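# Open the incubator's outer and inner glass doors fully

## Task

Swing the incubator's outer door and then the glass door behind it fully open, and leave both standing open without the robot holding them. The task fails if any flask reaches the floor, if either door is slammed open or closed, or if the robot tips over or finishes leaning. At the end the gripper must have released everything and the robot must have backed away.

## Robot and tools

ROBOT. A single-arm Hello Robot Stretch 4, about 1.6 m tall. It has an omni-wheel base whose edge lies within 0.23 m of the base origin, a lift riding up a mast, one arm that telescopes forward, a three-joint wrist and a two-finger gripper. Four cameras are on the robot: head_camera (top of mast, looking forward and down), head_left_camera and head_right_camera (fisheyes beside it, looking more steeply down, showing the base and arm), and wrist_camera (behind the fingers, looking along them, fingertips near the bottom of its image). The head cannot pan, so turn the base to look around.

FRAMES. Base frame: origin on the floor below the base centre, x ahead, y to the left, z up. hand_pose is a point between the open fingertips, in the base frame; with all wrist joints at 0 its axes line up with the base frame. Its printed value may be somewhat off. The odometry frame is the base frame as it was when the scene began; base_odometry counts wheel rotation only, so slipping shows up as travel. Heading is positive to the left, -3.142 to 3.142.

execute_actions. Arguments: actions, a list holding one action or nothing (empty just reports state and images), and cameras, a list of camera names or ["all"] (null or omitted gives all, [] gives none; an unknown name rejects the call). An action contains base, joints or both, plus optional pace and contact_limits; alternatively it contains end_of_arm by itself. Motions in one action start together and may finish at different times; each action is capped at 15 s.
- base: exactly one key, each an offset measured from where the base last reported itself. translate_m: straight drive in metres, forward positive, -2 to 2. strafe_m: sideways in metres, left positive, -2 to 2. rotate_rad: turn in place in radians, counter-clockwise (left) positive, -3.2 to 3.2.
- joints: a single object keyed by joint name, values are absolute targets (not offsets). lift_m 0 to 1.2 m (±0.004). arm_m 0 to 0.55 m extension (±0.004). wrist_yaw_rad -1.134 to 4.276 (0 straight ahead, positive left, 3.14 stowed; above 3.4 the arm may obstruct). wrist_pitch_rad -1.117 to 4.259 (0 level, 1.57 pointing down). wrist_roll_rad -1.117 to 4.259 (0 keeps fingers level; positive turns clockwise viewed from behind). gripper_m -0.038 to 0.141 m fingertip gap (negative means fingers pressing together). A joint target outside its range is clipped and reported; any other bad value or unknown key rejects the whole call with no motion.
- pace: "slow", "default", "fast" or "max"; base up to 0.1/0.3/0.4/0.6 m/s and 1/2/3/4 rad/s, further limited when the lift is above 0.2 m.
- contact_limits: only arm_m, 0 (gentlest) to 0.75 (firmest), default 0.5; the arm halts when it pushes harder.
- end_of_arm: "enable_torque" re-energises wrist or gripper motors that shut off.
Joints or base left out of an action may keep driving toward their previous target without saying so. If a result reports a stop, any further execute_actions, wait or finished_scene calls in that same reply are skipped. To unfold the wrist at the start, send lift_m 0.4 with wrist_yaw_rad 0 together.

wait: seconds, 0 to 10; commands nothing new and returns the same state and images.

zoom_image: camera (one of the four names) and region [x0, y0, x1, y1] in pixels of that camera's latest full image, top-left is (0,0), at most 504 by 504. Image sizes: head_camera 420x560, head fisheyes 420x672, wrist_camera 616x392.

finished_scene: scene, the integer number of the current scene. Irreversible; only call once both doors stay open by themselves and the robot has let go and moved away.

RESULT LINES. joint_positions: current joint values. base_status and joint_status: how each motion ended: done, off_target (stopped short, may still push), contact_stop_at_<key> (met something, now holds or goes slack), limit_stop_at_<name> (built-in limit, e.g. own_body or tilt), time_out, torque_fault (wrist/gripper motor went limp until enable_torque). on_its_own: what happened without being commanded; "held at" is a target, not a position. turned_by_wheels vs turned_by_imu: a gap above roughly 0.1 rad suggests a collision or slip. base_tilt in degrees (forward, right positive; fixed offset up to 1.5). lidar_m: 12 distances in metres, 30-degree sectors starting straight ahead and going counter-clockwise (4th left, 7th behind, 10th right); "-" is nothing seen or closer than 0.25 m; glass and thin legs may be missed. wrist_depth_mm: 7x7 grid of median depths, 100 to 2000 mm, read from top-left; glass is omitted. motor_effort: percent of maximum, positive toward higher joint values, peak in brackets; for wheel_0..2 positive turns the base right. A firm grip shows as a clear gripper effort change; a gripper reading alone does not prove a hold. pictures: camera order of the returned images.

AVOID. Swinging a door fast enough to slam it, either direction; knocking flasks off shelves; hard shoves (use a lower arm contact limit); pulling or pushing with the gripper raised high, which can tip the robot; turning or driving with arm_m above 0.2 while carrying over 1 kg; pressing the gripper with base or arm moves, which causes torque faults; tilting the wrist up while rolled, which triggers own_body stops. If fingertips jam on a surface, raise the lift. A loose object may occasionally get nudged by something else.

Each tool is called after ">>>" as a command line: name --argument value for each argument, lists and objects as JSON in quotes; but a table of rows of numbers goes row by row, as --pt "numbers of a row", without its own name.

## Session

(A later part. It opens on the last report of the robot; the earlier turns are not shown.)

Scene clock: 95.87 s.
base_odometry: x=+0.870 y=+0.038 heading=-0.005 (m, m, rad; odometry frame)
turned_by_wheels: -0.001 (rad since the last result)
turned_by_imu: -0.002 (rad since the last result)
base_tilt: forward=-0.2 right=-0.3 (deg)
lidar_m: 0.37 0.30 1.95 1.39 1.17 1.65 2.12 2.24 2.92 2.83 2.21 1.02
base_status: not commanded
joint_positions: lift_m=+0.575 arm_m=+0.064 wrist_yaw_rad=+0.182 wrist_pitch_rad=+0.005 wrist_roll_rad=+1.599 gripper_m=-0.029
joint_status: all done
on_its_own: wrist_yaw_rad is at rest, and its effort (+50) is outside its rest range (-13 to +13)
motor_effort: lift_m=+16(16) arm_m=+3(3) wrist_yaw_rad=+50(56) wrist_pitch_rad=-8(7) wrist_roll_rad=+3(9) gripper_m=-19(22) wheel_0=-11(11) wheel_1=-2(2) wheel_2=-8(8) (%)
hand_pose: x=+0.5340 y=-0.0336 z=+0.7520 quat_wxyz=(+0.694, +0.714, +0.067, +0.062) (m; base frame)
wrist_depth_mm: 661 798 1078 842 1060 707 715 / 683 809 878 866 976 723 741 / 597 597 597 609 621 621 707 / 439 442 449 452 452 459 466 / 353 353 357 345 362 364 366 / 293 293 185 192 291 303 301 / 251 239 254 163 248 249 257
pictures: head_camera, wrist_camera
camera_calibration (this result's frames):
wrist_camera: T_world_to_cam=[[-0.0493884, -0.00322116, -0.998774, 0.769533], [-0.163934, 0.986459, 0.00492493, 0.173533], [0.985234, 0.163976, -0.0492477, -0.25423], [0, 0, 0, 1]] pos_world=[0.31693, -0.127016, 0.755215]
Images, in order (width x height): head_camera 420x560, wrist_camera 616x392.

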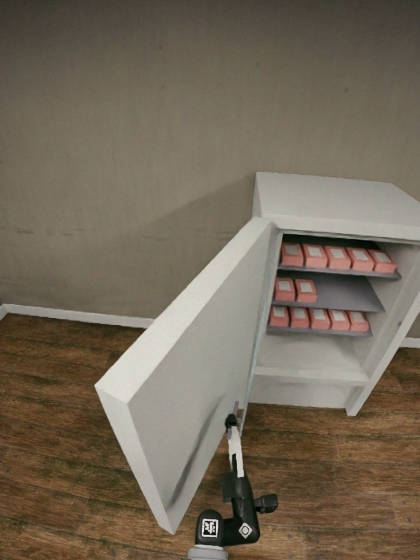

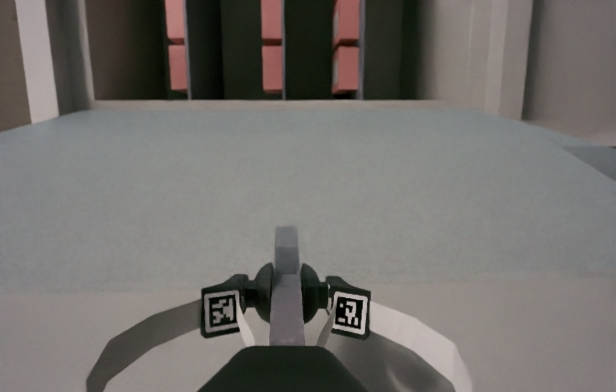

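>>> execute_actions --actions '[{"joints": {"gripper_m": 0.05, "wrist_yaw_rad": 0.2}}]' --cameras '["wrist_camera"]'

>>> execute_actions --actions '[{"base": {"strafe_m": 0.012}, "joints": {"arm_m": 0.0}}]' --cameras '["wrist_camera"]'

>>> execute_actions --actions '[{"base": {"translate_m": -0.45}}]'

Scene clock: 97.63 s.
base_odometry: x=+0.870 y=+0.038 heading=-0.004 (m, m, rad; odometry frame)
turned_by_wheels: +0.001 (rad since the last result)
turned_by_imu: +0.001 (rad since the last result)
base_tilt: forward=-0.3 right=-0.3 (deg)
lidar_m: 0.37 0.30 1.94 1.41 1.18 1.63 2.12 2.23 2.92 2.82 2.18 1.03
base_status: not commanded
joint_positions: lift_m=+0.575 arm_m=+0.064 wrist_yaw_rad=+0.200 wrist_pitch_rad=+0.005 wrist_roll_rad=+1.600 gripper_m=+0.050
joint_status: all done
motor_effort: lift_m=+16(16) arm_m=+3(3) wrist_yaw_rad=+2(51) wrist_pitch_rad=-7(8) wrist_roll_rad=+4(3) gripper_m=-3(21) wheel_0=-3(11) wheel_1=-1(2) wheel_2=-1(8) (%)
hand_pose: x=+0.5345 y=-0.0285 z=+0.7521 quat_wxyz=(+0.694, +0.713, +0.073, +0.068) (m; base frame)
wrist_depth_mm: 647 788 1060 842 1078 707 715 / 676 741 759 750 891 699 732 / 535 544 539 544 549 559 574 / 407 410 413 418 418 421 427 / 329 332 334 322 338 338 343 / 278 279 191 190 266 285 285 / 239 229 240 150 236 245 245
pictures: wrist_camera
camera_calibration (this result's frames):
wrist_camera: T_world_to_cam=[[-0.049024, -0.00393658, -0.99879, 0.769465], [-0.180906, 0.983488, 0.00500323, 0.177452], [0.982278, 0.180933, -0.0489266, -0.253778], [0, 0, 0, 1]] pos_world=[0.319105, -0.125576, 0.75523]
Images, in order (width x height): wrist_camera 616x392.

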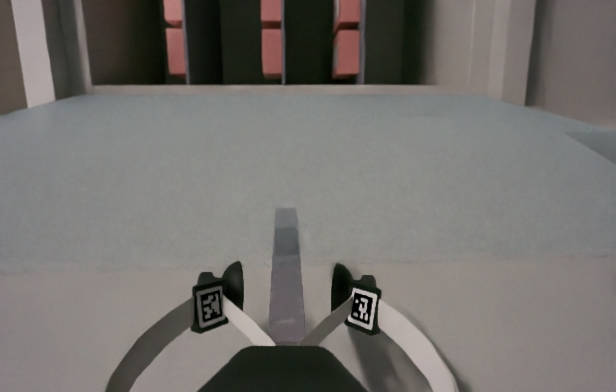

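Scene clock: 98.70 s.
base_odometry: x=+0.870 y=+0.050 heading=-0.004 (m, m, rad; odometry frame)
turned_by_wheels: +0.000 (rad since the last result)
turned_by_imu: +0.000 (rad since the last result)
base_tilt: forward=-0.2 right=-0.3 (deg)
lidar_m: 0.35 0.30 1.93 1.40 1.16 1.63 2.09 2.24 2.93 2.84 2.19 1.01
base_status: done
joint_positions: lift_m=+0.575 arm_m=+0.001 wrist_yaw_rad=+0.200 wrist_pitch_rad=+0.005 wrist_roll_rad=+1.600 gripper_m=+0.050
joint_status: all done
motor_effort: lift_m=+16(16) arm_m=-6(8) wrist_yaw_rad=+0(1) wrist_pitch_rad=-7(7) wrist_roll_rad=+3(2) gripper_m=-5(5) wheel_0=-1(12) wheel_1=+0(2) wheel_2=+0(1) (%)
hand_pose: x=+0.4721 y=-0.0284 z=+0.7521 quat_wxyz=(+0.694, +0.713, +0.073, +0.068) (m; base frame)
wrist_depth_mm: 715 866 1078 854 1042 759 768 / 1205 750 750 778 788 778 788 / 564 564 574 585 585 585 768 / 430 430 433 424 442 445 449 / 347 351 353 343 357 362 359 / 293 294 191 287 279 301 300 / 252 241 255 149 248 257 257
pictures: wrist_camera
camera_calibration (this result's frames):
wrist_camera: T_world_to_cam=[[-0.0492282, -0.00397939, -0.99878, 0.766436], [-0.181295, 0.983416, 0.00501757, 0.166222], [0.982196, 0.181321, -0.0491333, -0.192325], [0, 0, 0, 1]] pos_world=[0.256767, -0.125543, 0.755217]
Images, in order (width x height): wrist_camera 616x392.

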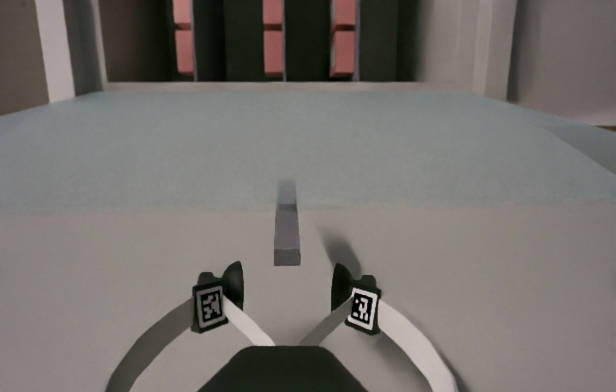

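Scene clock: 101.67 s.
base_odometry: x=+0.420 y=+0.052 heading=-0.004 (m, m, rad; odometry frame)
turned_by_wheels: +0.000 (rad since the last result)
turned_by_imu: +0.001 (rad since the last result)
base_tilt: forward=-0.3 right=-0.4 (deg)
lidar_m: 0.75 2.15 1.95 1.10 1.17 1.63 1.66 1.76 2.49 2.82 2.79 1.48
base_status: done
joint_positions: lift_m=+0.575 arm_m=+0.001 wrist_yaw_rad=+0.200 wrist_pitch_rad=+0.005 wrist_roll_rad=+1.600 gripper_m=+0.050
joint_status: not commanded
motor_effort: lift_m=+16(16) arm_m=-6(6) wrist_yaw_rad=+0(0) wrist_pitch_rad=-7(7) wrist_roll_rad=+4(4) gripper_m=-4(3) wheel_0=-1(5) wheel_1=+0(6) wheel_2=-2(9) (%)
hand_pose: x=+0.4721 y=-0.0284 z=+0.7521 quat_wxyz=(+0.694, +0.713, +0.073, +0.068) (m; base frame)
wrist_depth_mm: 1537 1661 1464 1537 1205 1205 976 / 1661 1708 1336 1618 1255 1229 960 / 1756 1042 976 991 991 1229 976 / 1708 741 750 759 759 768 991 / 597 609 609 609 609 615 904 / 521 521 191 539 535 569 891 / 1983 1921 - 150 - 1366 991
pictures: head_camera, head_left_camera, head_right_camera, wrist_camera
camera_calibration (this result's frames):
wrist_camera: T_world_to_cam=[[-0.0492282, -0.00397925, -0.99878, 0.766434], [-0.181295, 0.983416, 0.00501769, 0.16622], [0.982196, 0.181321, -0.0491332, -0.192317], [0, 0, 0, 1]] pos_world=[0.256758, -0.125543, 0.755215]
Images, in order (width x height): head_camera 420x560, head_left_camera 420x672, head_right_camera 420x672, wrist_camera 616x392.

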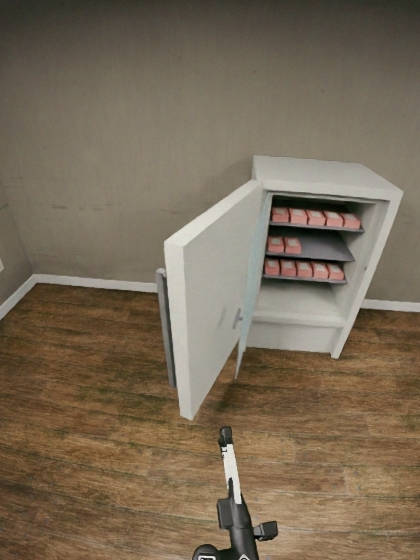

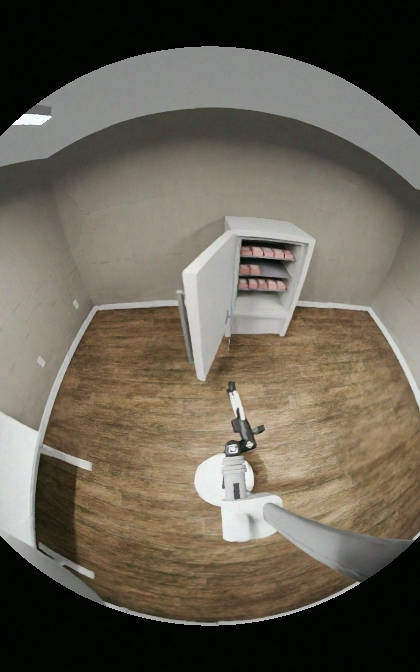

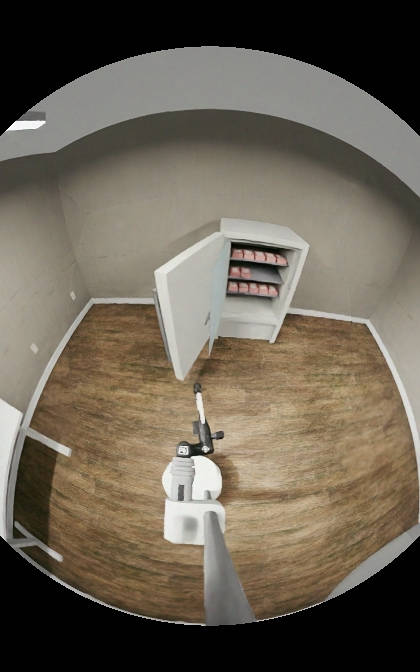

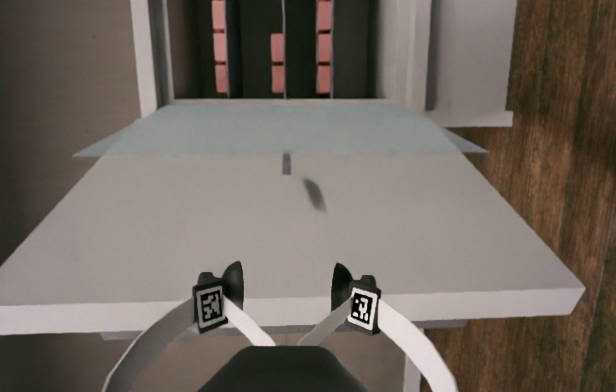

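Both doors are open to their stops and the robot is clear.

>>> finished_scene --scene 1

The scene is finished: the task was done.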